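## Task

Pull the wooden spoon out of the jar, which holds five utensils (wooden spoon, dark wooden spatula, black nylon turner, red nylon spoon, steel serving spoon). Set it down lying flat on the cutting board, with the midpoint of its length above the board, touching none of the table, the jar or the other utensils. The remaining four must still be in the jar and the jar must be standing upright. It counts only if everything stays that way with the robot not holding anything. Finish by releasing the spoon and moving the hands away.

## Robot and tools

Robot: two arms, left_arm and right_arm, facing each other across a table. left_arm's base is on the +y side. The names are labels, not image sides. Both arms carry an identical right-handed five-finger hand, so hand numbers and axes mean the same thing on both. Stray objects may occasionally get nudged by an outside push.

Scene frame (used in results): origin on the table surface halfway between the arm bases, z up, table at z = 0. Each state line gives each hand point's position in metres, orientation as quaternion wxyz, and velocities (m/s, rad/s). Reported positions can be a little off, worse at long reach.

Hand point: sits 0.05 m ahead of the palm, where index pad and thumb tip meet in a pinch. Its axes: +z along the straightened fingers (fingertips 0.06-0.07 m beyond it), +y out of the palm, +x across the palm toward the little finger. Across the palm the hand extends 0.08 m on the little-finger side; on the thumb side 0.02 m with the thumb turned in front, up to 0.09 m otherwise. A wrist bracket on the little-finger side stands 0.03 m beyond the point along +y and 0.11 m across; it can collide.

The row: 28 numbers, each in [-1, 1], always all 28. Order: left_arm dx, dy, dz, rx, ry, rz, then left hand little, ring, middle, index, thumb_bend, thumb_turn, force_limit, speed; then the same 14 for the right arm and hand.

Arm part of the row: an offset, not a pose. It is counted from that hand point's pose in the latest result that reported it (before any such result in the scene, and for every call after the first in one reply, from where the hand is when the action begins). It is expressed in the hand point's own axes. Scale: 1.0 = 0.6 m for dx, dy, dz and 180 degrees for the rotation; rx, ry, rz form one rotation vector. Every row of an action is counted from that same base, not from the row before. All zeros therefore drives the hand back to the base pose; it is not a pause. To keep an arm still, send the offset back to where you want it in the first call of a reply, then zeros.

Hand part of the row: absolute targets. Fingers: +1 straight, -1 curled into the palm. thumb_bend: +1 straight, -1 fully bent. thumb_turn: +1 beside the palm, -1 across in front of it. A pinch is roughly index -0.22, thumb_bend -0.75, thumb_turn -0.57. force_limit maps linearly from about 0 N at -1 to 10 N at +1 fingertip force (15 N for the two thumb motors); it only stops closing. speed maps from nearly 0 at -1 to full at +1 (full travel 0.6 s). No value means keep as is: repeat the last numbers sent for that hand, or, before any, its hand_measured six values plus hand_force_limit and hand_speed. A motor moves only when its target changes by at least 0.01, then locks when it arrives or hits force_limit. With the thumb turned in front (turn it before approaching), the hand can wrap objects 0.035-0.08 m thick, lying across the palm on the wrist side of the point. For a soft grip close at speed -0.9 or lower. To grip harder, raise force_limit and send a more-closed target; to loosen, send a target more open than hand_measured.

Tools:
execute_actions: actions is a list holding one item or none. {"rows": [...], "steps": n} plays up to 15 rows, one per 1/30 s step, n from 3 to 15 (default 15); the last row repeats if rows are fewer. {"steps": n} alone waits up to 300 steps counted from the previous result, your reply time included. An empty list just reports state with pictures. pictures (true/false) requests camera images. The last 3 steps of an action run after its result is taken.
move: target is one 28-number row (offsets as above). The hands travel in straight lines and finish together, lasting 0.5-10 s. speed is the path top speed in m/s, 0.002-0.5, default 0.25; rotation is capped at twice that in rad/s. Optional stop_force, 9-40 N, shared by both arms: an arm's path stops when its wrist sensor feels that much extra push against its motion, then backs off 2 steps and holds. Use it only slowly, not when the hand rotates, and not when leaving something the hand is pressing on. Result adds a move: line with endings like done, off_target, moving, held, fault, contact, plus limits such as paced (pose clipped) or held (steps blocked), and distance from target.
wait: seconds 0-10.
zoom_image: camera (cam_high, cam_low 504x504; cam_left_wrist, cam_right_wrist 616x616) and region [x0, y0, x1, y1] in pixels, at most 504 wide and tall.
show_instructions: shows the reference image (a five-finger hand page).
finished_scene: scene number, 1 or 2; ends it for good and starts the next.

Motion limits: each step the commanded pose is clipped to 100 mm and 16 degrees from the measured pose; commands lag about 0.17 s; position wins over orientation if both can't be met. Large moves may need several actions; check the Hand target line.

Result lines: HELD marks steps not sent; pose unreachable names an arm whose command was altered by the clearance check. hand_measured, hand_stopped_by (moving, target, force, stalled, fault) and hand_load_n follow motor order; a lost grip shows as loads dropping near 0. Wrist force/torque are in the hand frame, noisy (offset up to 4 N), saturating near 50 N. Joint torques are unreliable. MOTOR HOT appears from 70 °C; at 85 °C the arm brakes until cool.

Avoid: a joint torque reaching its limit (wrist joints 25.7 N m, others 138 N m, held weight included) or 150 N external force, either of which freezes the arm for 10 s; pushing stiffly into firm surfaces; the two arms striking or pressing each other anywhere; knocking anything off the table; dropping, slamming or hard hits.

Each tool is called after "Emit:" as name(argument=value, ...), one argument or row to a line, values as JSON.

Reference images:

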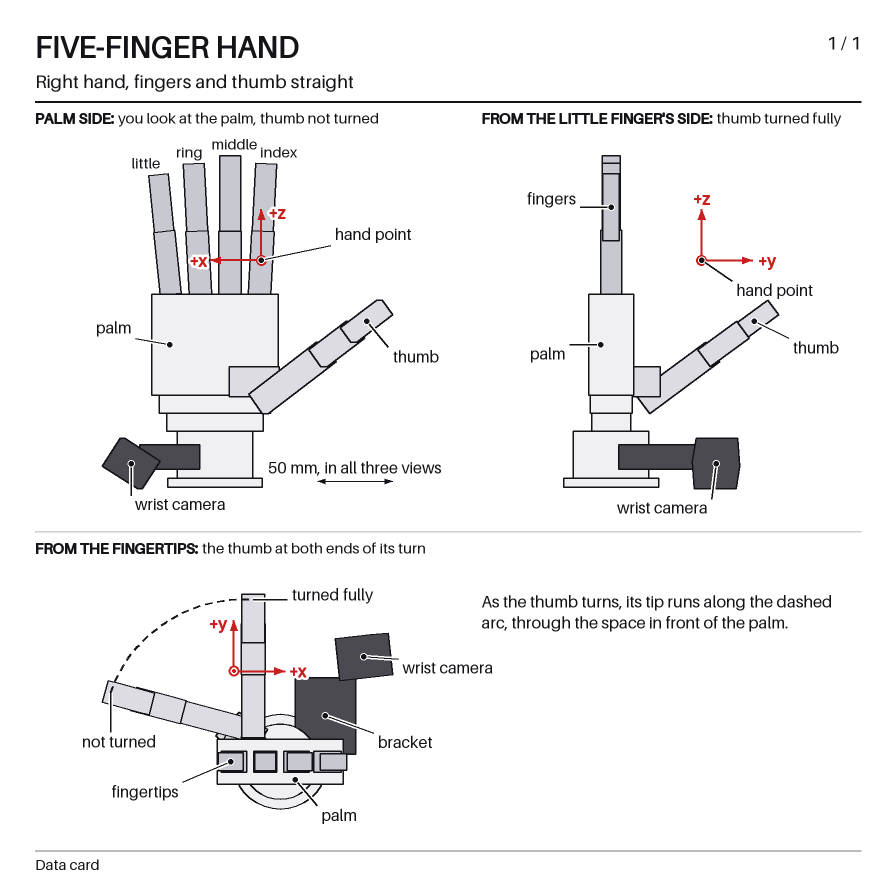

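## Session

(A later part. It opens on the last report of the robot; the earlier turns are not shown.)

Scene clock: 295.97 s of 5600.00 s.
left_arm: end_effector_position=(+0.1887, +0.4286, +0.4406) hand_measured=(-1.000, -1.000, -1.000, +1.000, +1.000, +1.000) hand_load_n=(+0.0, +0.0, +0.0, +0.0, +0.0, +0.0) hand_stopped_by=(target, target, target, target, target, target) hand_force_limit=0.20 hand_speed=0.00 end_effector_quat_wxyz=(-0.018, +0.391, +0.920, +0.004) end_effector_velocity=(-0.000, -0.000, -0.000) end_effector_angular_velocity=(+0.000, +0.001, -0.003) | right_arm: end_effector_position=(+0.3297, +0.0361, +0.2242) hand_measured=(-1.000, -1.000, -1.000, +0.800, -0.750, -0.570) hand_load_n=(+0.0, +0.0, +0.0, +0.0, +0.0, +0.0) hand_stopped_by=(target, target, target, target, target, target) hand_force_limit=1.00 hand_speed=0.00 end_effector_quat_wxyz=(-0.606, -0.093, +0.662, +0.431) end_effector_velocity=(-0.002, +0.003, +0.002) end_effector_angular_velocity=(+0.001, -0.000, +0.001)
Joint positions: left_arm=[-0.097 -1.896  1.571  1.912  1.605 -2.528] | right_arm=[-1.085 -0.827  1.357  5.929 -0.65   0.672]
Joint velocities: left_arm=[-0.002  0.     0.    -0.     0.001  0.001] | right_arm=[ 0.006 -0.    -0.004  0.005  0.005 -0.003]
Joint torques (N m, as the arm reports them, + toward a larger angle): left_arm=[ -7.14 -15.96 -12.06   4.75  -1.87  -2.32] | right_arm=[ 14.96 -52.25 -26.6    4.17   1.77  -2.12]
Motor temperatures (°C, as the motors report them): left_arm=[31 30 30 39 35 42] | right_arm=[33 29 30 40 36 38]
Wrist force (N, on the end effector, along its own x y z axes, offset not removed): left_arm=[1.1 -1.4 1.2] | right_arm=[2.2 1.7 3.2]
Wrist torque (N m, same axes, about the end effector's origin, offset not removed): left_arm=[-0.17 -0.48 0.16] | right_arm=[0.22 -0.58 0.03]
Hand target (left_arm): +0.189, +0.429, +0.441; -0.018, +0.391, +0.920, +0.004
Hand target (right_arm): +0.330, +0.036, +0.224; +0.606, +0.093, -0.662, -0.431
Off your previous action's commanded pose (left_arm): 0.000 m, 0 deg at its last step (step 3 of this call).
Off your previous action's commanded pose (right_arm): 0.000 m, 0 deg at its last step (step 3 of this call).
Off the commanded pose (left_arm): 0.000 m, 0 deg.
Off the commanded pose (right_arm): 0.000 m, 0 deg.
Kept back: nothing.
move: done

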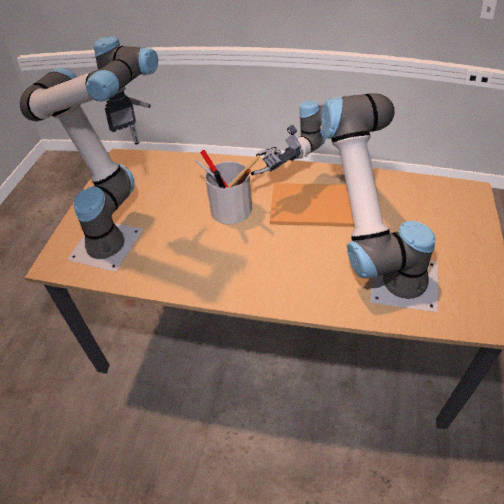

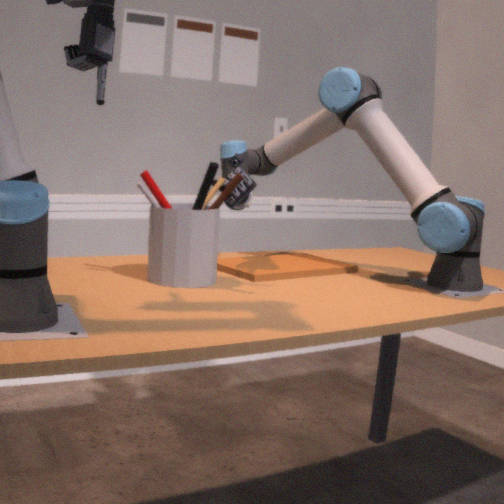

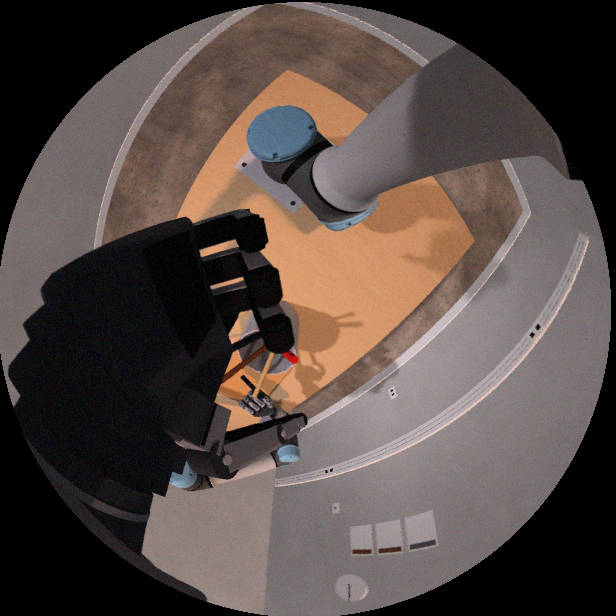

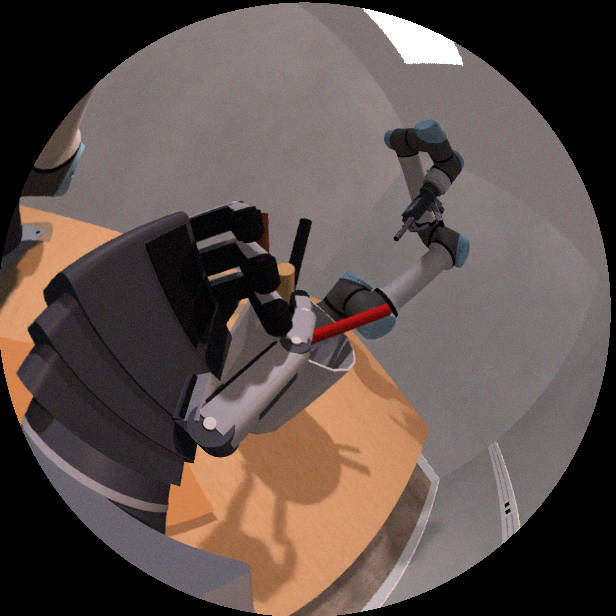

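Emit:
execute_actions(
  actions=[
    {"rows":[[0,0,0,0,0,0,-1,-1,-1,1,1,1,0.2,0, 0,0,0,0,0,0,-1,-1,-1,-0.6,-0.75,-0.57,1,-0.5]],"steps":15},
  ],
)

Emit:
execute_actions(
  actions=[
    {"steps":50},
  ],
  pictures=true,
)

Emit:
zoom_image(
  camera="cam_high",
  region=[200,110,320,210],
)

Scene clock: 296.47 s of 5600.00 s.
left_arm: end_effector_position=(+0.1887, +0.4286, +0.4406) hand_measured=(-1.000, -1.000, -1.000, +1.000, +1.000, +1.000) hand_load_n=(+0.0, +0.0, +0.0, +0.0, +0.0, +0.0) hand_stopped_by=(target, target, target, target, target, target) hand_force_limit=0.20 hand_speed=0.00 end_effector_quat_wxyz=(-0.018, +0.391, +0.920, +0.004) end_effector_velocity=(+0.000, -0.000, -0.000) end_effector_angular_velocity=(+0.001, -0.001, -0.000) | right_arm: end_effector_position=(+0.3295, +0.0363, +0.2243) hand_measured=(-1.000, -1.000, -1.000, +0.552, -0.750, -0.570) hand_load_n=(+0.0, +0.0, +0.0, +0.0, +0.0, +0.0) hand_stopped_by=(target, target, target, moving, target, target) hand_force_limit=1.00 hand_speed=-0.50 end_effector_quat_wxyz=(-0.606, -0.093, +0.662, +0.431) end_effector_velocity=(+0.000, -0.000, -0.001) end_effector_angular_velocity=(-0.002, +0.001, -0.001)
Joint positions: left_arm=[-0.097 -1.896  1.571  1.912  1.605 -2.528] | right_arm=[-1.085 -0.827  1.357  5.929 -0.65   0.672]
Joint velocities: left_arm=[ 0.001  0.001  0.     0.    -0.001  0.001] | right_arm=[-0.001  0.001  0.002 -0.002  0.     0.002]
Joint torques (N m, as the arm reports them, + toward a larger angle): left_arm=[ -6.73 -16.07 -11.75   4.64  -1.87  -2.26] | right_arm=[-11.89 -50.7   -8.06  -1.24  -1.85  -0.5 ]
Motor temperatures (°C, as the motors report them): left_arm=[31 30 30 39 35 42] | right_arm=[33 30 30 40 36 38]
Wrist force (N, on the end effector, along its own x y z axes, offset not removed): left_arm=[0.5 -1.9 1.7] | right_arm=[0.9 1.9 1.8]
Wrist torque (N m, same axes, about the end effector's origin, offset not removed): left_arm=[-0.30 -0.35 0.04] | right_arm=[0.27 -0.24 0.17]
Steps of this call (steps 1 to 3: nothing new was sent; steps 4 to 15: the first 12 steps of this action). Readings (end_effector_position | what the end effector reports):
4: left_arm (+0.1887, +0.4286, +0.4406) | right_arm (+0.3296, +0.0363, +0.2243) | left_arm hand_measured=(-1.000, -1.000, -1.000, +1.000, +1.000, +1.000) hand_load_n=(+0.0, +0.0, +0.0, +0.0, +0.0, +0.0) hand_stopped_by=(target, target, target, target, target, target) hand_force_limit=0.20 hand_speed=0.00 | right_arm hand_measured=(-1.000, -1.000, -1.000, +0.800, -0.750, -0.570) hand_load_n=(+0.0, +0.0, +0.0, +0.0, +0.0, +0.0) hand_stopped_by=(target, target, target, moving, target, target) hand_force_limit=1.00 hand_speed=-0.50
5: left_arm (+0.1887, +0.4286, +0.4406) | right_arm (+0.3296, +0.0363, +0.2243) | left_arm hand_measured=(-1.000, -1.000, -1.000, +1.000, +1.000, +1.000) hand_load_n=(+0.0, +0.0, +0.0, +0.0, +0.0, +0.0) hand_stopped_by=(target, target, target, target, target, target) hand_force_limit=0.20 hand_speed=0.00 | right_arm hand_measured=(-1.000, -1.000, -1.000, +0.800, -0.750, -0.570) hand_load_n=(+0.0, +0.0, +0.0, +0.0, +0.0, +0.0) hand_stopped_by=(target, target, target, moving, target, target) hand_force_limit=1.00 hand_speed=-0.50
7: left_arm (+0.1887, +0.4286, +0.4406) | right_arm (+0.3296, +0.0363, +0.2243) | left_arm hand_measured=(-1.000, -1.000, -1.000, +1.000, +1.000, +1.000) hand_load_n=(+0.0, +0.0, +0.0, +0.0, +0.0, +0.0) hand_stopped_by=(target, target, target, target, target, target) hand_force_limit=0.20 hand_speed=0.00 | right_arm hand_measured=(-1.000, -1.000, -1.000, +0.774, -0.750, -0.570) hand_load_n=(+0.0, +0.0, +0.0, +0.0, +0.0, +0.0) hand_stopped_by=(target, target, target, moving, target, target) hand_force_limit=1.00 hand_speed=-0.50
11: left_arm (+0.1887, +0.4286, +0.4406) | right_arm (+0.3296, +0.0363, +0.2243) | left_arm hand_measured=(-1.000, -1.000, -1.000, +1.000, +1.000, +1.000) hand_load_n=(+0.0, +0.0, +0.0, +0.0, +0.0, +0.0) hand_stopped_by=(target, target, target, target, target, target) hand_force_limit=0.20 hand_speed=0.00 | right_arm hand_measured=(-1.000, -1.000, -1.000, +0.664, -0.750, -0.570) hand_load_n=(+0.0, +0.0, +0.0, +0.0, +0.0, +0.0) hand_stopped_by=(target, target, target, moving, target, target) hand_force_limit=1.00 hand_speed=-0.50
15: the state above

Scene clock: 298.13 s of 5600.00 s.
left_arm: end_effector_position=(+0.1887, +0.4286, +0.4406) hand_measured=(-1.000, -1.000, -1.000, +1.000, +1.000, +1.000) hand_load_n=(+0.0, +0.0, +0.0, +0.0, +0.0, +0.0) hand_stopped_by=(target, target, target, target, target, target) hand_force_limit=0.20 hand_speed=0.00 end_effector_quat_wxyz=(-0.018, +0.391, +0.920, +0.004) end_effector_velocity=(+0.000, -0.000, -0.000) end_effector_angular_velocity=(-0.001, -0.001, -0.001) | right_arm: end_effector_position=(+0.3297, +0.0361, +0.2242) hand_measured=(-1.000, -1.000, -1.000, +0.032, -0.746, -0.570) hand_load_n=(+0.0, +0.0, +0.0, +10.0, +5.5, -1.5) hand_stopped_by=(target, target, target, force, target, target) hand_force_limit=1.00 hand_speed=-0.50 end_effector_quat_wxyz=(-0.606, -0.093, +0.662, +0.431) end_effector_velocity=(+0.000, +0.000, -0.000) end_effector_angular_velocity=(-0.001, +0.001, -0.000)
Joint positions: left_arm=[-0.097 -1.896  1.571  1.912  1.605 -2.528] | right_arm=[-1.085 -0.827  1.357  5.929 -0.651  0.672]
Joint velocities: left_arm=[-0.001 -0.     0.    -0.    -0.001  0.   ] | right_arm=[0.    0.001 0.    0.    0.001 0.   ]
Joint torques (N m, as the arm reports them, + toward a larger angle): left_arm=[ -6.5  -16.6  -11.69   4.66  -1.84  -2.25] | right_arm=[-13.97 -40.35  -8.93  -1.11  -0.33   2.7 ]
Motor temperatures (°C, as the motors report them): left_arm=[31 30 30 39 35 42] | right_arm=[33 30 30 40 36 38]
Wrist force (N, on the end effector, along its own x y z axes, offset not removed): left_arm=[-0.2 -0.7 -0.6] | right_arm=[2.4 1.7 5.9]
Wrist torque (N m, same axes, about the end effector's origin, offset not removed): left_arm=[0.01 -0.19 0.05] | right_arm=[0.03 -0.45 0.09]
Hand target (left_arm): +0.189, +0.429, +0.441; -0.018, +0.391, +0.920, +0.004
Hand target (right_arm): +0.330, +0.036, +0.224; +0.606, +0.093, -0.662, -0.431
Off the commanded pose (left_arm): 0.000 m, 0 deg.
Off the commanded pose (right_arm): 0.000 m, 0 deg.
Kept back: nothing.
Steps of this call (steps 1 to 3: the last 3 steps of your previous action; steps 4 to 50: nothing new was sent). Readings (end_effector_position | what the end effector reports):
1: left_arm (+0.1887, +0.4286, +0.4406) | right_arm (+0.3295, +0.0362, +0.2242) | left_arm hand_measured=(-1.000, -1.000, -1.000, +1.000, +1.000, +1.000) hand_load_n=(+0.0, +0.0, +0.0, +0.0, +0.0, +0.0) hand_stopped_by=(target, target, target, target, target, target) hand_force_limit=0.20 hand_speed=0.00 | right_arm hand_measured=(-1.000, -1.000, -1.000, +0.524, -0.750, -0.570) hand_load_n=(+0.0, +0.0, +0.0, +0.0, +0.0, +0.0) hand_stopped_by=(target, target, target, moving, target, target) hand_force_limit=1.00 hand_speed=-0.50
2: left_arm (+0.1887, +0.4286, +0.4406) | right_arm (+0.3295, +0.0362, +0.2242) | left_arm hand_measured=(-1.000, -1.000, -1.000, +1.000, +1.000, +1.000) hand_load_n=(+0.0, +0.0, +0.0, +0.0, +0.0, +0.0) hand_stopped_by=(target, target, target, target, target, target) hand_force_limit=0.20 hand_speed=0.00 | right_arm hand_measured=(-1.000, -1.000, -1.000, +0.498, -0.750, -0.570) hand_load_n=(+0.0, +0.0, +0.0, +0.0, +0.0, +0.0) hand_stopped_by=(target, target, target, moving, target, target) hand_force_limit=1.00 hand_speed=-0.50
4: left_arm (+0.1887, +0.4286, +0.4406) | right_arm (+0.3295, +0.0362, +0.2242) | left_arm hand_measured=(-1.000, -1.000, -1.000, +1.000, +1.000, +1.000) hand_load_n=(+0.0, +0.0, +0.0, +0.0, +0.0, +0.0) hand_stopped_by=(target, target, target, target, target, target) hand_force_limit=0.20 hand_speed=0.00 | right_arm hand_measured=(-1.000, -1.000, -1.000, +0.442, -0.750, -0.570) hand_load_n=(+0.0, +0.0, +0.0, +0.0, +0.0, +0.0) hand_stopped_by=(target, target, target, moving, target, target) hand_force_limit=1.00 hand_speed=-0.50
8: left_arm (+0.1887, +0.4286, +0.4406) | right_arm (+0.3296, +0.0362, +0.2242) | left_arm hand_measured=(-1.000, -1.000, -1.000, +1.000, +1.000, +1.000) hand_load_n=(+0.0, +0.0, +0.0, +0.0, +0.0, +0.0) hand_stopped_by=(target, target, target, target, target, target) hand_force_limit=0.20 hand_speed=0.00 | right_arm hand_measured=(-1.000, -1.000, -1.000, +0.330, -0.750, -0.570) hand_load_n=(+0.0, +0.0, +0.0, +0.0, +0.0, +0.0) hand_stopped_by=(target, target, target, moving, target, target) hand_force_limit=1.00 hand_speed=-0.50
50: the state above

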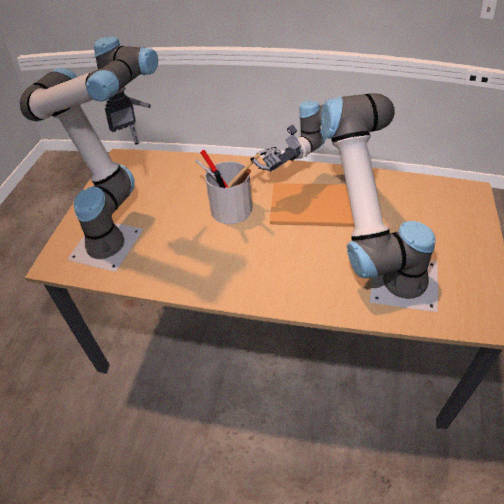

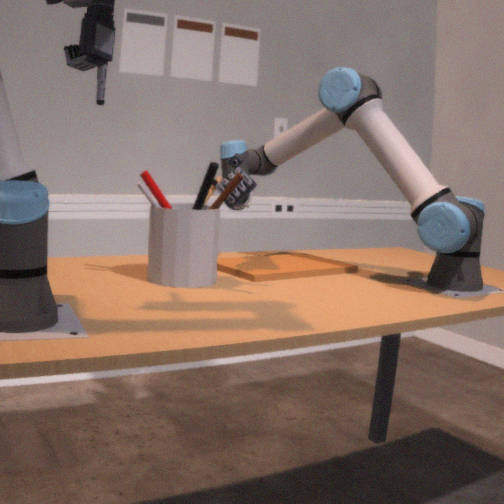

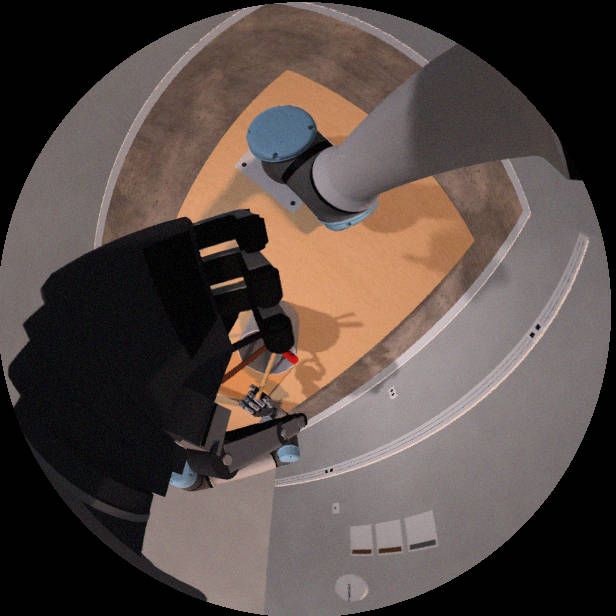

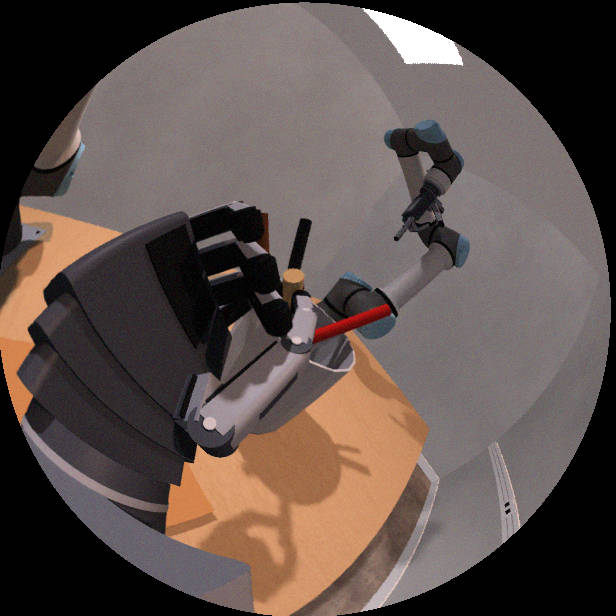

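Region (200, 110, 320, 210) of cam_high's 504x504 image, scaled by 4.200, with more detail than that image has.

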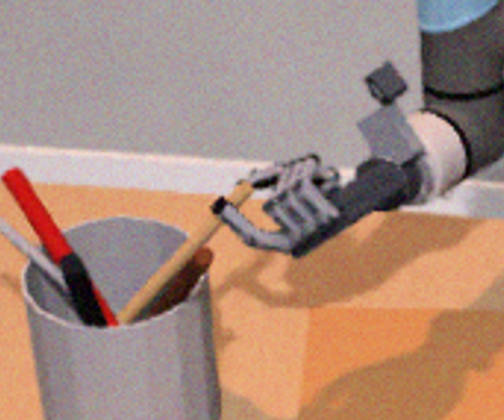

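Emit:
move(
  target=[0,0,0,0,0,0,-1,-1,-1,1,1,1,0.2,0, 0.08,0.03,0,0,0,0,-1,-1,-1,-0.6,-0.75,-0.57,1,-0.5],
  speed=0.02,
)

Emit:
zoom_image(
  camera="cam_high",
  region=[170,90,330,240],
)

Scene clock: 301.27 s of 5600.00 s.
left_arm: end_effector_position=(+0.1887, +0.4286, +0.4406) hand_measured=(-1.000, -1.000, -1.000, +1.000, +1.000, +1.000) hand_load_n=(+0.0, +0.0, +0.0, +0.0, +0.0, +0.0) hand_stopped_by=(target, target, target, target, target, target) hand_force_limit=0.20 hand_speed=0.00 end_effector_quat_wxyz=(-0.018, +0.391, +0.920, +0.004) end_effector_velocity=(-0.000, +0.000, +0.000) end_effector_angular_velocity=(+0.002, +0.000, +0.000) | right_arm: end_effector_position=(+0.3249, +0.0162, +0.2708) hand_measured=(-1.000, -1.000, -1.000, +0.032, -0.748, -0.570) hand_load_n=(+0.0, +0.0, +0.0, +2.5, +1.0, -0.5) hand_stopped_by=(target, target, target, force, target, target) hand_force_limit=1.00 hand_speed=-0.50 end_effector_quat_wxyz=(-0.606, -0.093, +0.662, +0.431) end_effector_velocity=(+0.000, -0.002, +0.003) end_effector_angular_velocity=(+0.001, -0.001, -0.001)
Joint positions: left_arm=[-0.097 -1.896  1.571  1.912  1.605 -2.528] | right_arm=[-1.112 -0.916  1.381  5.987 -0.677  0.679]
Joint velocities: left_arm=[ 0.     0.     0.     0.001  0.    -0.   ] | right_arm=[-0.003 -0.005  0.001  0.003 -0.002 -0.001]
Joint torques (N m, as the arm reports them, + toward a larger angle): left_arm=[ -7.17 -16.31 -12.05   4.73  -1.96  -2.23] | right_arm=[-14.56 -51.44  -9.95   4.41  -1.78   2.37]
Motor temperatures (°C, as the motors report them): left_arm=[31 30 30 39 35 42] | right_arm=[33 30 30 40 36 38]
Wrist force (N, on the end effector, along its own x y z axes, offset not removed): left_arm=[-0.3 -0.9 0.5] | right_arm=[-0.1 0.9 3.3]
Wrist torque (N m, same axes, about the end effector's origin, offset not removed): left_arm=[-0.05 -0.23 0.06] | right_arm=[0.11 -0.16 -0.07]
Hand target (left_arm): +0.189, +0.429, +0.441; -0.018, +0.391, +0.920, +0.004
Hand target (right_arm): +0.325, +0.016, +0.271; +0.606, +0.093, -0.662, -0.431
Off the commanded pose (left_arm): 0.000 m, 0 deg.
Off the commanded pose (right_arm): 0.000 m, 0 deg.
Kept back: nothing.
move: done

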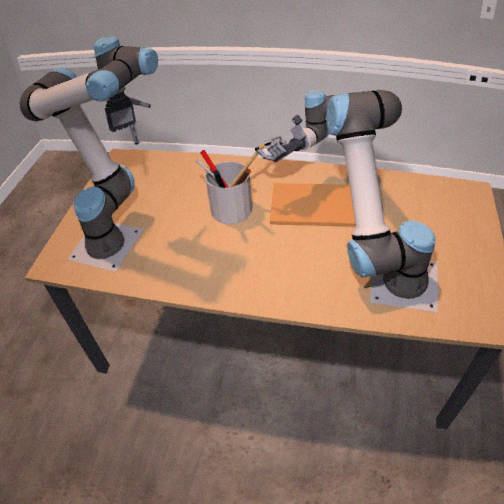

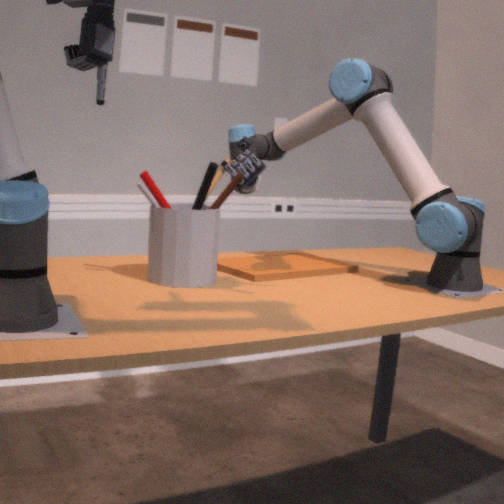

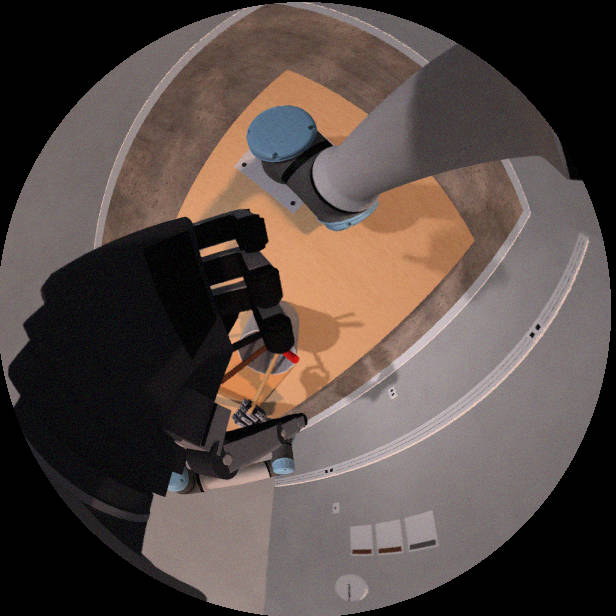

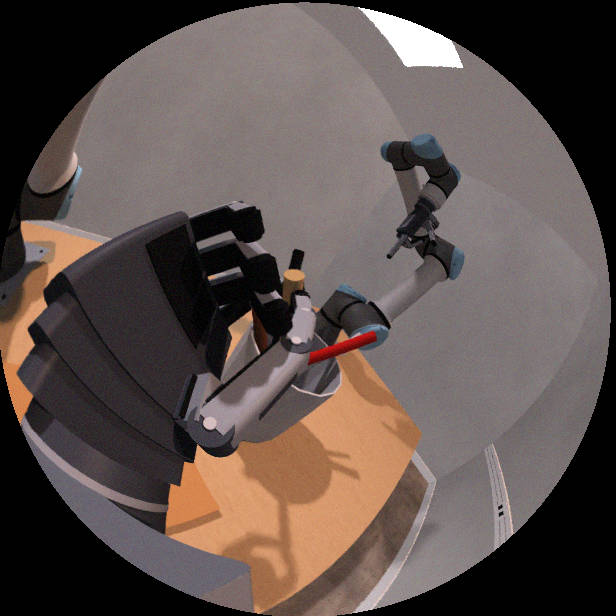

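Region (170, 90, 330, 240) of cam_high's 504x504 image, scaled by 3.150, with more detail than that image has; it fills the top 472 rows of this view, and the rest is white.

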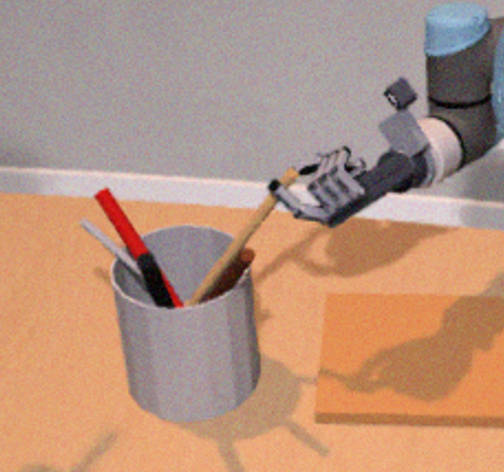

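Following. Re-squeeze, also bend the thumb a bit, then continue.

Emit:
execute_actions(
  actions=[
    {"rows":[[0,0,0,0,0,0,-1,-1,-1,1,1,1,0.2,0, 0,0,0,0,0,0,-1,-1,-1,-0.7,-0.75,-0.57,1,-0.6]],"steps":15},
  ],
)

Emit:
move(
  target=[0,0,0,0,0,0,-1,-1,-1,1,1,1,0.2,0, 0.09,0.04,0,0,0,0,-1,-1,-1,-0.7,-0.75,-0.57,1,-0.6],
  speed=0.02,
)

Emit:
zoom_image(
  camera="cam_high",
  region=[170,60,350,240],
)

Scene clock: 301.80 s of 5600.00 s.
left_arm: end_effector_position=(+0.1887, +0.4286, +0.4406) hand_measured=(-1.000, -1.000, -1.000, +1.000, +1.000, +1.000) hand_load_n=(+0.0, +0.0, +0.0, +0.0, +0.0, +0.0) hand_stopped_by=(target, target, target, target, target, target) hand_force_limit=0.20 hand_speed=0.00 end_effector_quat_wxyz=(-0.018, +0.391, +0.920, +0.004) end_effector_velocity=(+0.000, +0.000, -0.000) end_effector_angular_velocity=(+0.001, -0.001, +0.002) | right_arm: end_effector_position=(+0.3249, +0.0161, +0.2709) hand_measured=(-1.000, -1.000, -1.000, -0.006, -0.748, -0.570) hand_load_n=(+0.0, +0.0, +0.0, +8.5, +4.0, -3.0) hand_stopped_by=(target, target, target, force, target, target) hand_force_limit=1.00 hand_speed=-0.60 end_effector_quat_wxyz=(-0.606, -0.093, +0.662, +0.431) end_effector_velocity=(+0.000, -0.000, -0.001) end_effector_angular_velocity=(+0.001, -0.001, +0.000)
Joint positions: left_arm=[-0.097 -1.896  1.571  1.912  1.605 -2.528] | right_arm=[-1.112 -0.916  1.381  5.988 -0.677  0.679]
Joint velocities: left_arm=[ 0.001  0.     0.001  0.    -0.    -0.001] | right_arm=[-0.     0.001  0.    -0.002 -0.001 -0.   ]
Joint torques (N m, as the arm reports them, + toward a larger angle): left_arm=[ -7.07 -16.24 -12.15   4.7   -1.94  -2.2 ] | right_arm=[ -1.87 -33.1  -16.19  -0.98   0.97   1.63]
Motor temperatures (°C, as the motors report them): left_arm=[31 30 30 39 35 42] | right_arm=[33 30 30 40 36 38]
Wrist force (N, on the end effector, along its own x y z axes, offset not removed): left_arm=[-0.2 -1.5 1.4] | right_arm=[-0.1 3.2 2.5]
Wrist torque (N m, same axes, about the end effector's origin, offset not removed): left_arm=[-0.27 -0.15 0.07] | right_arm=[0.40 -0.18 0.04]
Steps of this call (steps 1 to 4: nothing new was sent; steps 5 to 16: the first 12 steps of this action). Readings (end_effector_position | what the end effector reports):
5: left_arm (+0.1887, +0.4286, +0.4406) | right_arm (+0.3249, +0.0161, +0.2710) | left_arm hand_measured=(-1.000, -1.000, -1.000, +1.000, +1.000, +1.000) hand_load_n=(+0.0, +0.0, +0.0, +0.0, +0.0, +0.0) hand_stopped_by=(target, target, target, target, target, target) hand_force_limit=0.20 hand_speed=0.00 | right_arm hand_measured=(-1.000, -1.000, -1.000, +0.032, -0.748, -0.570) hand_load_n=(+0.0, +0.0, +0.0, +2.5, +1.0, -0.5) hand_stopped_by=(target, target, target, moving, target, target) hand_force_limit=1.00 hand_speed=-0.60
6: left_arm (+0.1887, +0.4286, +0.4406) | right_arm (+0.3249, +0.0161, +0.2710) | left_arm hand_measured=(-1.000, -1.000, -1.000, +1.000, +1.000, +1.000) hand_load_n=(+0.0, +0.0, +0.0, +0.0, +0.0, +0.0) hand_stopped_by=(target, target, target, target, target, target) hand_force_limit=0.20 hand_speed=0.00 | right_arm hand_measured=(-1.000, -1.000, -1.000, +0.032, -0.748, -0.570) hand_load_n=(+0.0, +0.0, +0.0, +2.5, +1.0, -0.5) hand_stopped_by=(target, target, target, moving, target, target) hand_force_limit=1.00 hand_speed=-0.60
8: left_arm (+0.1887, +0.4286, +0.4406) | right_arm (+0.3249, +0.0161, +0.2710) | left_arm hand_measured=(-1.000, -1.000, -1.000, +1.000, +1.000, +1.000) hand_load_n=(+0.0, +0.0, +0.0, +0.0, +0.0, +0.0) hand_stopped_by=(target, target, target, target, target, target) hand_force_limit=0.20 hand_speed=0.00 | right_arm hand_measured=(-1.000, -1.000, -1.000, +0.014, -0.748, -0.570) hand_load_n=(+0.0, +0.0, +0.0, +6.5, +3.0, -1.0) hand_stopped_by=(target, target, target, moving, target, target) hand_force_limit=1.00 hand_speed=-0.60
12: left_arm (+0.1887, +0.4286, +0.4406) | right_arm (+0.3249, +0.0161, +0.2709) | left_arm hand_measured=(-1.000, -1.000, -1.000, +1.000, +1.000, +1.000) hand_load_n=(+0.0, +0.0, +0.0, +0.0, +0.0, +0.0) hand_stopped_by=(target, target, target, target, target, target) hand_force_limit=0.20 hand_speed=0.00 | right_arm hand_measured=(-1.000, -1.000, -1.000, -0.006, -0.746, -0.570) hand_load_n=(+0.0, +0.0, +0.0, +8.5, +4.0, -3.0) hand_stopped_by=(target, target, target, force, target, target) hand_force_limit=1.00 hand_speed=-0.60
16: the state above

Scene clock: 305.30 s of 5600.00 s.
left_arm: end_effector_position=(+0.1887, +0.4286, +0.4406) hand_measured=(-1.000, -1.000, -1.000, +1.000, +1.000, +1.000) hand_load_n=(+0.0, +0.0, +0.0, +0.0, +0.0, +0.0) hand_stopped_by=(target, target, target, target, target, target) hand_force_limit=0.20 hand_speed=0.00 end_effector_quat_wxyz=(-0.018, +0.391, +0.920, +0.004) end_effector_velocity=(-0.000, -0.000, +0.000) end_effector_angular_velocity=(+0.001, +0.000, -0.002) | right_arm: end_effector_position=(+0.3212, -0.0041, +0.3258) hand_measured=(-1.000, -1.000, -1.000, -0.006, -0.748, -0.570) hand_load_n=(+0.0, +0.0, +0.0, +6.5, +3.5, -1.5) hand_stopped_by=(target, target, target, force, target, target) hand_force_limit=1.00 hand_speed=-0.60 end_effector_quat_wxyz=(-0.606, -0.093, +0.662, +0.431) end_effector_velocity=(+0.000, -0.001, +0.003) end_effector_angular_velocity=(-0.001, +0.001, -0.001)
Joint positions: left_arm=[-0.097 -1.896  1.571  1.912  1.605 -2.528] | right_arm=[-1.141 -1.005  1.376  6.075 -0.706  0.687]
Joint velocities: left_arm=[-0.002  0.001 -0.     0.     0.     0.   ] | right_arm=[-0.002 -0.004 -0.001  0.004 -0.001  0.002]
Joint torques (N m, as the arm reports them, + toward a larger angle): left_arm=[ -7.11 -16.12 -12.63   4.65  -1.83  -2.21] | right_arm=[-15.04 -50.24 -27.55   4.06  -1.93   2.6 ]
Motor temperatures (°C, as the motors report them): left_arm=[31 30 30 39 35 42] | right_arm=[33 30 30 40 36 38]
Wrist force (N, on the end effector, along its own x y z axes, offset not removed): left_arm=[-0.4 -0.7 0.4] | right_arm=[0.9 2.0 3.0]
Wrist torque (N m, same axes, about the end effector's origin, offset not removed): left_arm=[-0.09 -0.23 0.00] | right_arm=[0.24 -0.38 0.12]
Hand target (left_arm): +0.189, +0.429, +0.441; -0.018, +0.391, +0.920, +0.004
Hand target (right_arm): +0.321, -0.004, +0.326; +0.606, +0.093, -0.662, -0.431
Off your previous action's commanded pose (left_arm): 0.000 m, 0 deg at its last step (step 3 of this call).
Off your previous action's commanded pose (right_arm): 0.000 m, 0 deg at its last step (step 3 of this call).
Off the commanded pose (left_arm): 0.000 m, 0 deg.
Off the commanded pose (right_arm): 0.000 m, 0 deg.
Kept back: nothing.
move: done

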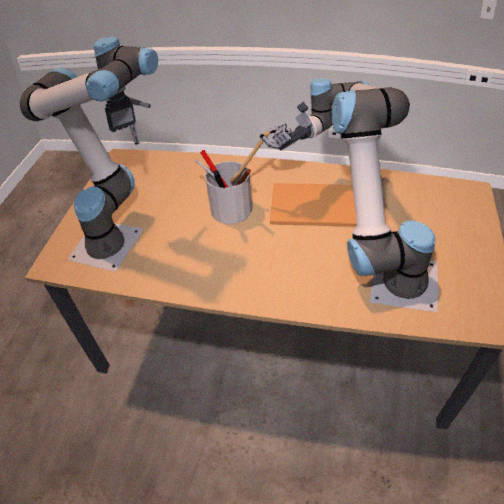

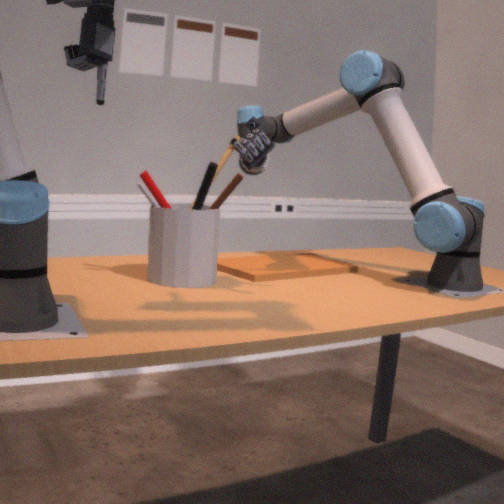

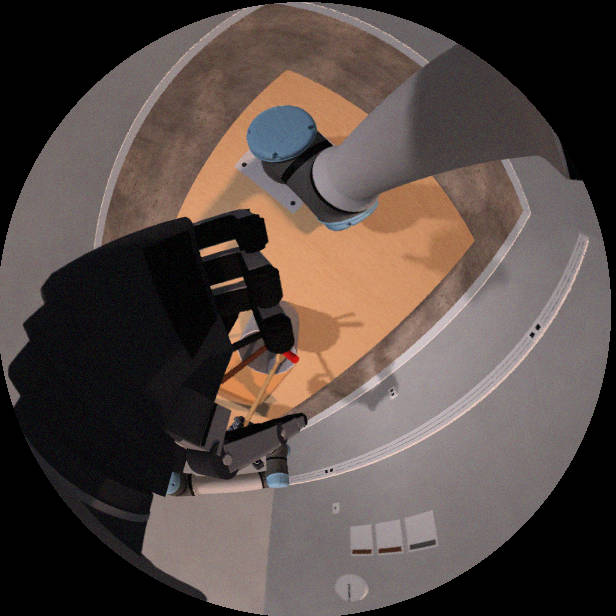

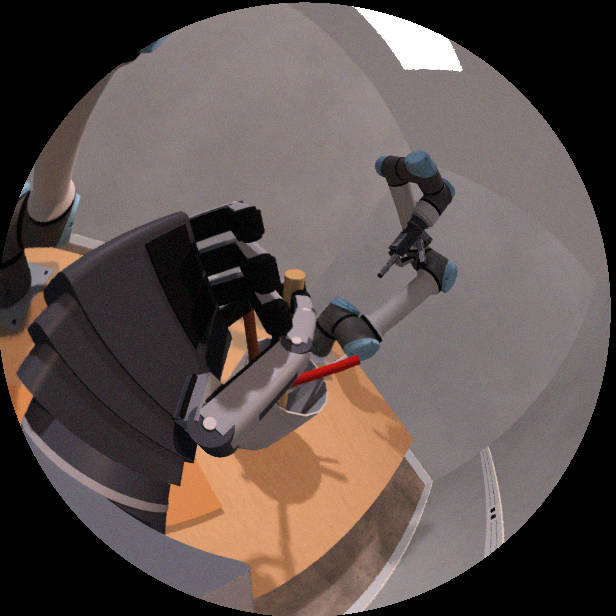

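Region (170, 60, 350, 240) of cam_high's 504x504 image, scaled by 2.800, with more detail than that image has.

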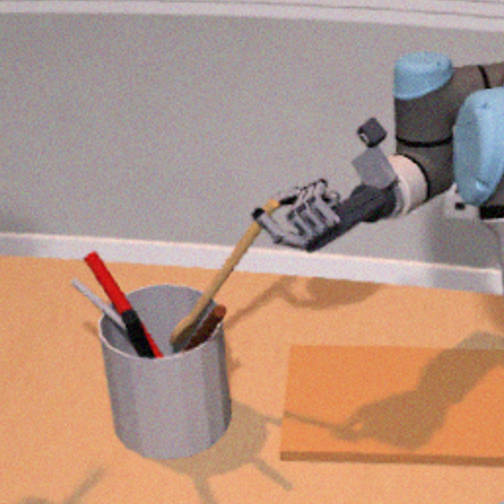

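Emit:
move(
  target=[0,0,0,0,0,0,-1,-1,-1,1,1,1,0.2,0, 0.13,0.03,-0.04,0,0,0,-1,-1,-1,-0.8,-0.75,-0.57,1,-0.6],
  speed=0.025,
)

Emit:
zoom_image(
  camera="cam_high",
  region=[170,40,370,240],
)

Scene clock: 309.23 s of 5600.00 s.
left_arm: end_effector_position=(+0.1887, +0.4286, +0.4406) hand_measured=(-1.000, -1.000, -1.000, +1.000, +1.000, +1.000) hand_load_n=(+0.0, +0.0, +0.0, +0.0, +0.0, +0.0) hand_stopped_by=(target, target, target, target, target, target) hand_force_limit=0.20 hand_speed=0.00 end_effector_quat_wxyz=(-0.018, +0.391, +0.920, +0.004) end_effector_velocity=(+0.000, +0.000, -0.000) end_effector_angular_velocity=(-0.000, -0.001, -0.000) | right_arm: end_effector_position=(+0.3301, -0.0543, +0.3915) hand_measured=(-1.000, -1.000, -1.000, -0.018, -0.748, -0.570) hand_load_n=(+0.0, +0.0, +0.0, +5.0, +2.5, +0.0) hand_stopped_by=(target, target, target, force, target, target) hand_force_limit=1.00 hand_speed=-0.60 end_effector_quat_wxyz=(-0.606, -0.093, +0.662, +0.431) end_effector_velocity=(+0.000, -0.001, +0.002) end_effector_angular_velocity=(+0.001, -0.000, -0.000)
Joint positions: left_arm=[-0.097 -1.896  1.571  1.912  1.605 -2.528] | right_arm=[-1.23  -1.104  1.354  6.181 -0.793  0.707]
Joint velocities: left_arm=[ 0.001 -0.     0.    -0.    -0.001  0.001] | right_arm=[-0.002 -0.003 -0.002  0.004 -0.002 -0.   ]
Joint torques (N m, as the arm reports them, + toward a larger angle): left_arm=[ -6.66 -15.97 -12.46   4.74  -1.85  -2.25] | right_arm=[-11.35 -44.89 -30.06   4.22  -1.83   2.72]
Motor temperatures (°C, as the motors report them): left_arm=[31 30 30 39 35 42] | right_arm=[33 30 30 40 36 38]
Wrist force (N, on the end effector, along its own x y z axes, offset not removed): left_arm=[-0.6 -0.8 1.0] | right_arm=[1.1 2.6 3.1]
Wrist torque (N m, same axes, about the end effector's origin, offset not removed): left_arm=[-0.13 -0.25 0.07] | right_arm=[0.41 -0.35 0.09]
Hand target (left_arm): +0.189, +0.429, +0.441; -0.018, +0.391, +0.920, +0.004
Hand target (right_arm): +0.330, -0.055, +0.392; +0.606, +0.093, -0.662, -0.431
Off the commanded pose (left_arm): 0.000 m, 0 deg.
Off the commanded pose (right_arm): 0.000 m, 0 deg.
Kept back: nothing.
move: done

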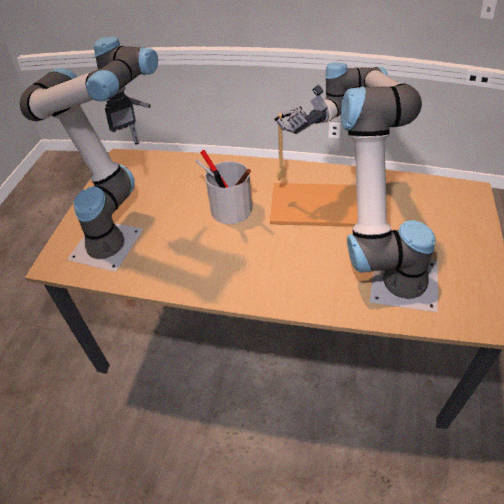

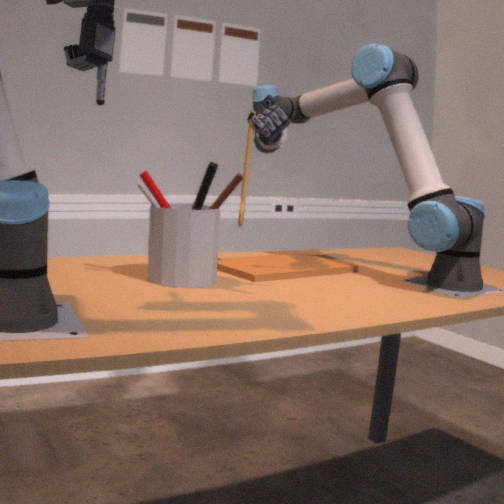

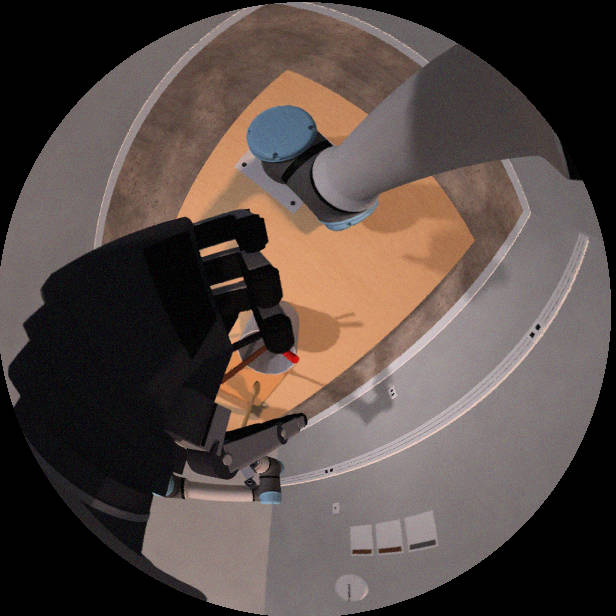

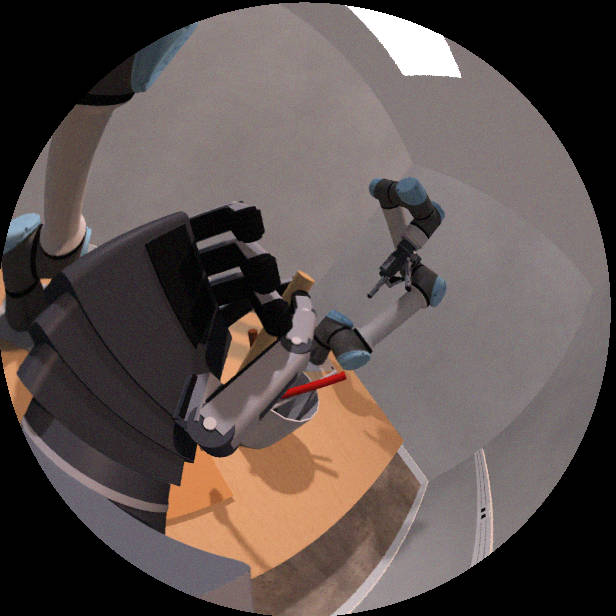

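Region (170, 40, 370, 240) of cam_high's 504x504 image, scaled by 2.520, with more detail than that image has.

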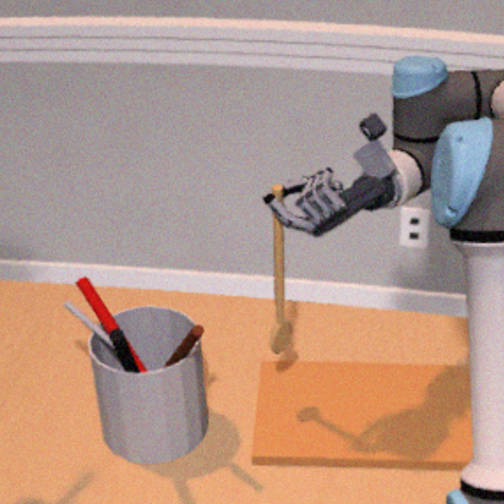

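Emit:
move(
  target=[0,0,0,0,0,0,-1,-1,-1,1,1,1,0.2,0, 0.103,-0.173,0.152,0.094,-0.10,0,-1,-1,-1,-0.8,-0.75,-0.57,1,-0.6],
  speed=0.05,
)

Scene clock: 314.27 s of 5600.00 s.
left_arm: end_effector_position=(+0.1887, +0.4286, +0.4406) hand_measured=(-1.000, -1.000, -1.000, +1.000, +1.000, +1.000) hand_load_n=(+0.0, +0.0, +0.0, +0.0, +0.0, +0.0) hand_stopped_by=(target, target, target, target, target, target) hand_force_limit=0.20 hand_speed=0.00 end_effector_quat_wxyz=(-0.018, +0.391, +0.920, +0.004) end_effector_velocity=(-0.000, -0.000, -0.000) end_effector_angular_velocity=(-0.000, -0.000, -0.001) | right_arm: end_effector_position=(+0.1933, -0.1158, +0.3747) hand_measured=(-1.000, -1.000, -1.000, -0.018, -0.748, -0.570) hand_load_n=(+0.0, +0.0, +0.0, +5.0, +2.5, +0.5) hand_stopped_by=(target, target, target, force, target, target) hand_force_limit=1.00 hand_speed=-0.60 end_effector_quat_wxyz=(-0.475, -0.113, +0.804, +0.340) end_effector_velocity=(-0.003, -0.001, -0.000) end_effector_angular_velocity=(-0.004, -0.007, -0.001)
Joint positions: left_arm=[-0.097 -1.896  1.571  1.912  1.605 -2.528] | right_arm=[-1.269 -1.64   1.793  5.702 -0.871  1.097]
Joint velocities: left_arm=[-0.  0.  0. -0. -0.  0.] | right_arm=[-0.001 -0.011  0.007 -0.006 -0.003  0.007]
Joint torques (N m, as the arm reports them, + toward a larger angle): left_arm=[ -6.88 -15.84 -11.53   4.62  -1.97  -2.13] | right_arm=[-13.02 -24.69  -9.54  -1.99  -1.3    2.4 ]
Motor temperatures (°C, as the motors report them): left_arm=[31 30 30 39 35 42] | right_arm=[33 30 30 40 36 38]
Wrist force (N, on the end effector, along its own x y z axes, offset not removed): left_arm=[0.9 -0.6 0.7] | right_arm=[1.4 1.8 4.2]
Wrist torque (N m, same axes, about the end effector's origin, offset not removed): left_arm=[-0.08 -0.44 0.16] | right_arm=[0.16 -0.60 0.11]
Hand target (left_arm): +0.189, +0.429, +0.441; -0.018, +0.391, +0.920, +0.004
Hand target (right_arm): +0.193, -0.116, +0.375; -0.475, -0.113, +0.804, +0.339
Off the commanded pose (left_arm): 0.000 m, 0 deg.
Off the commanded pose (right_arm): 0.000 m, 0 deg.
Kept back: nothing.
move: done

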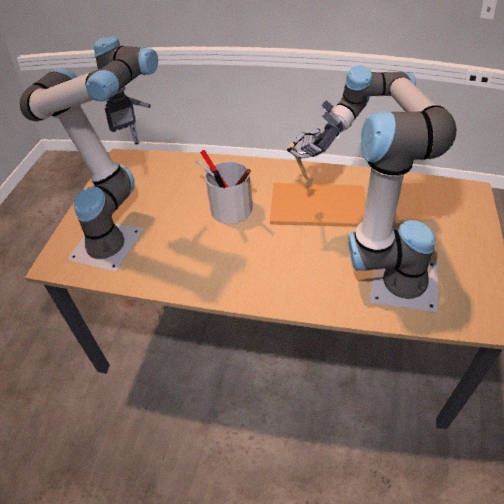

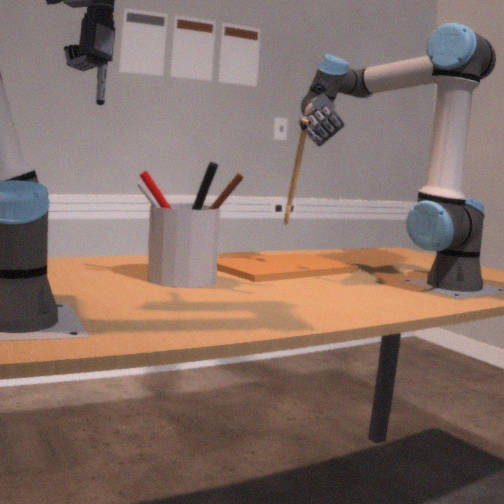

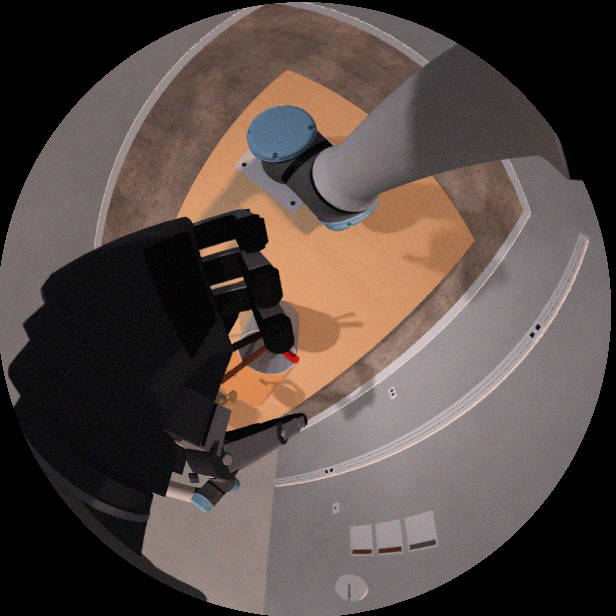

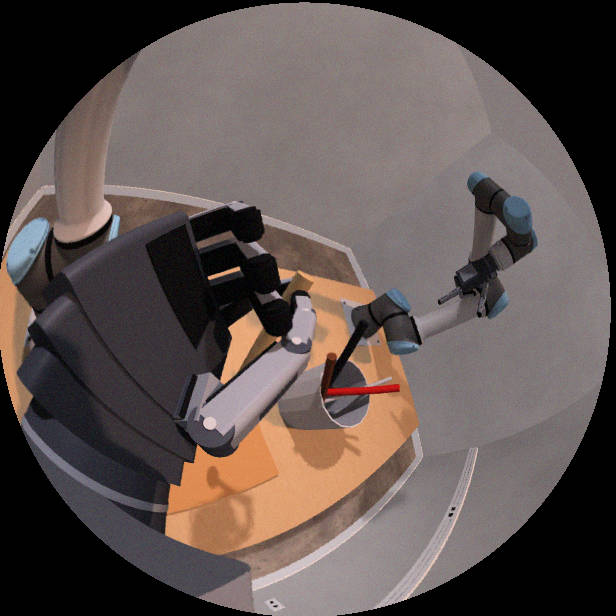

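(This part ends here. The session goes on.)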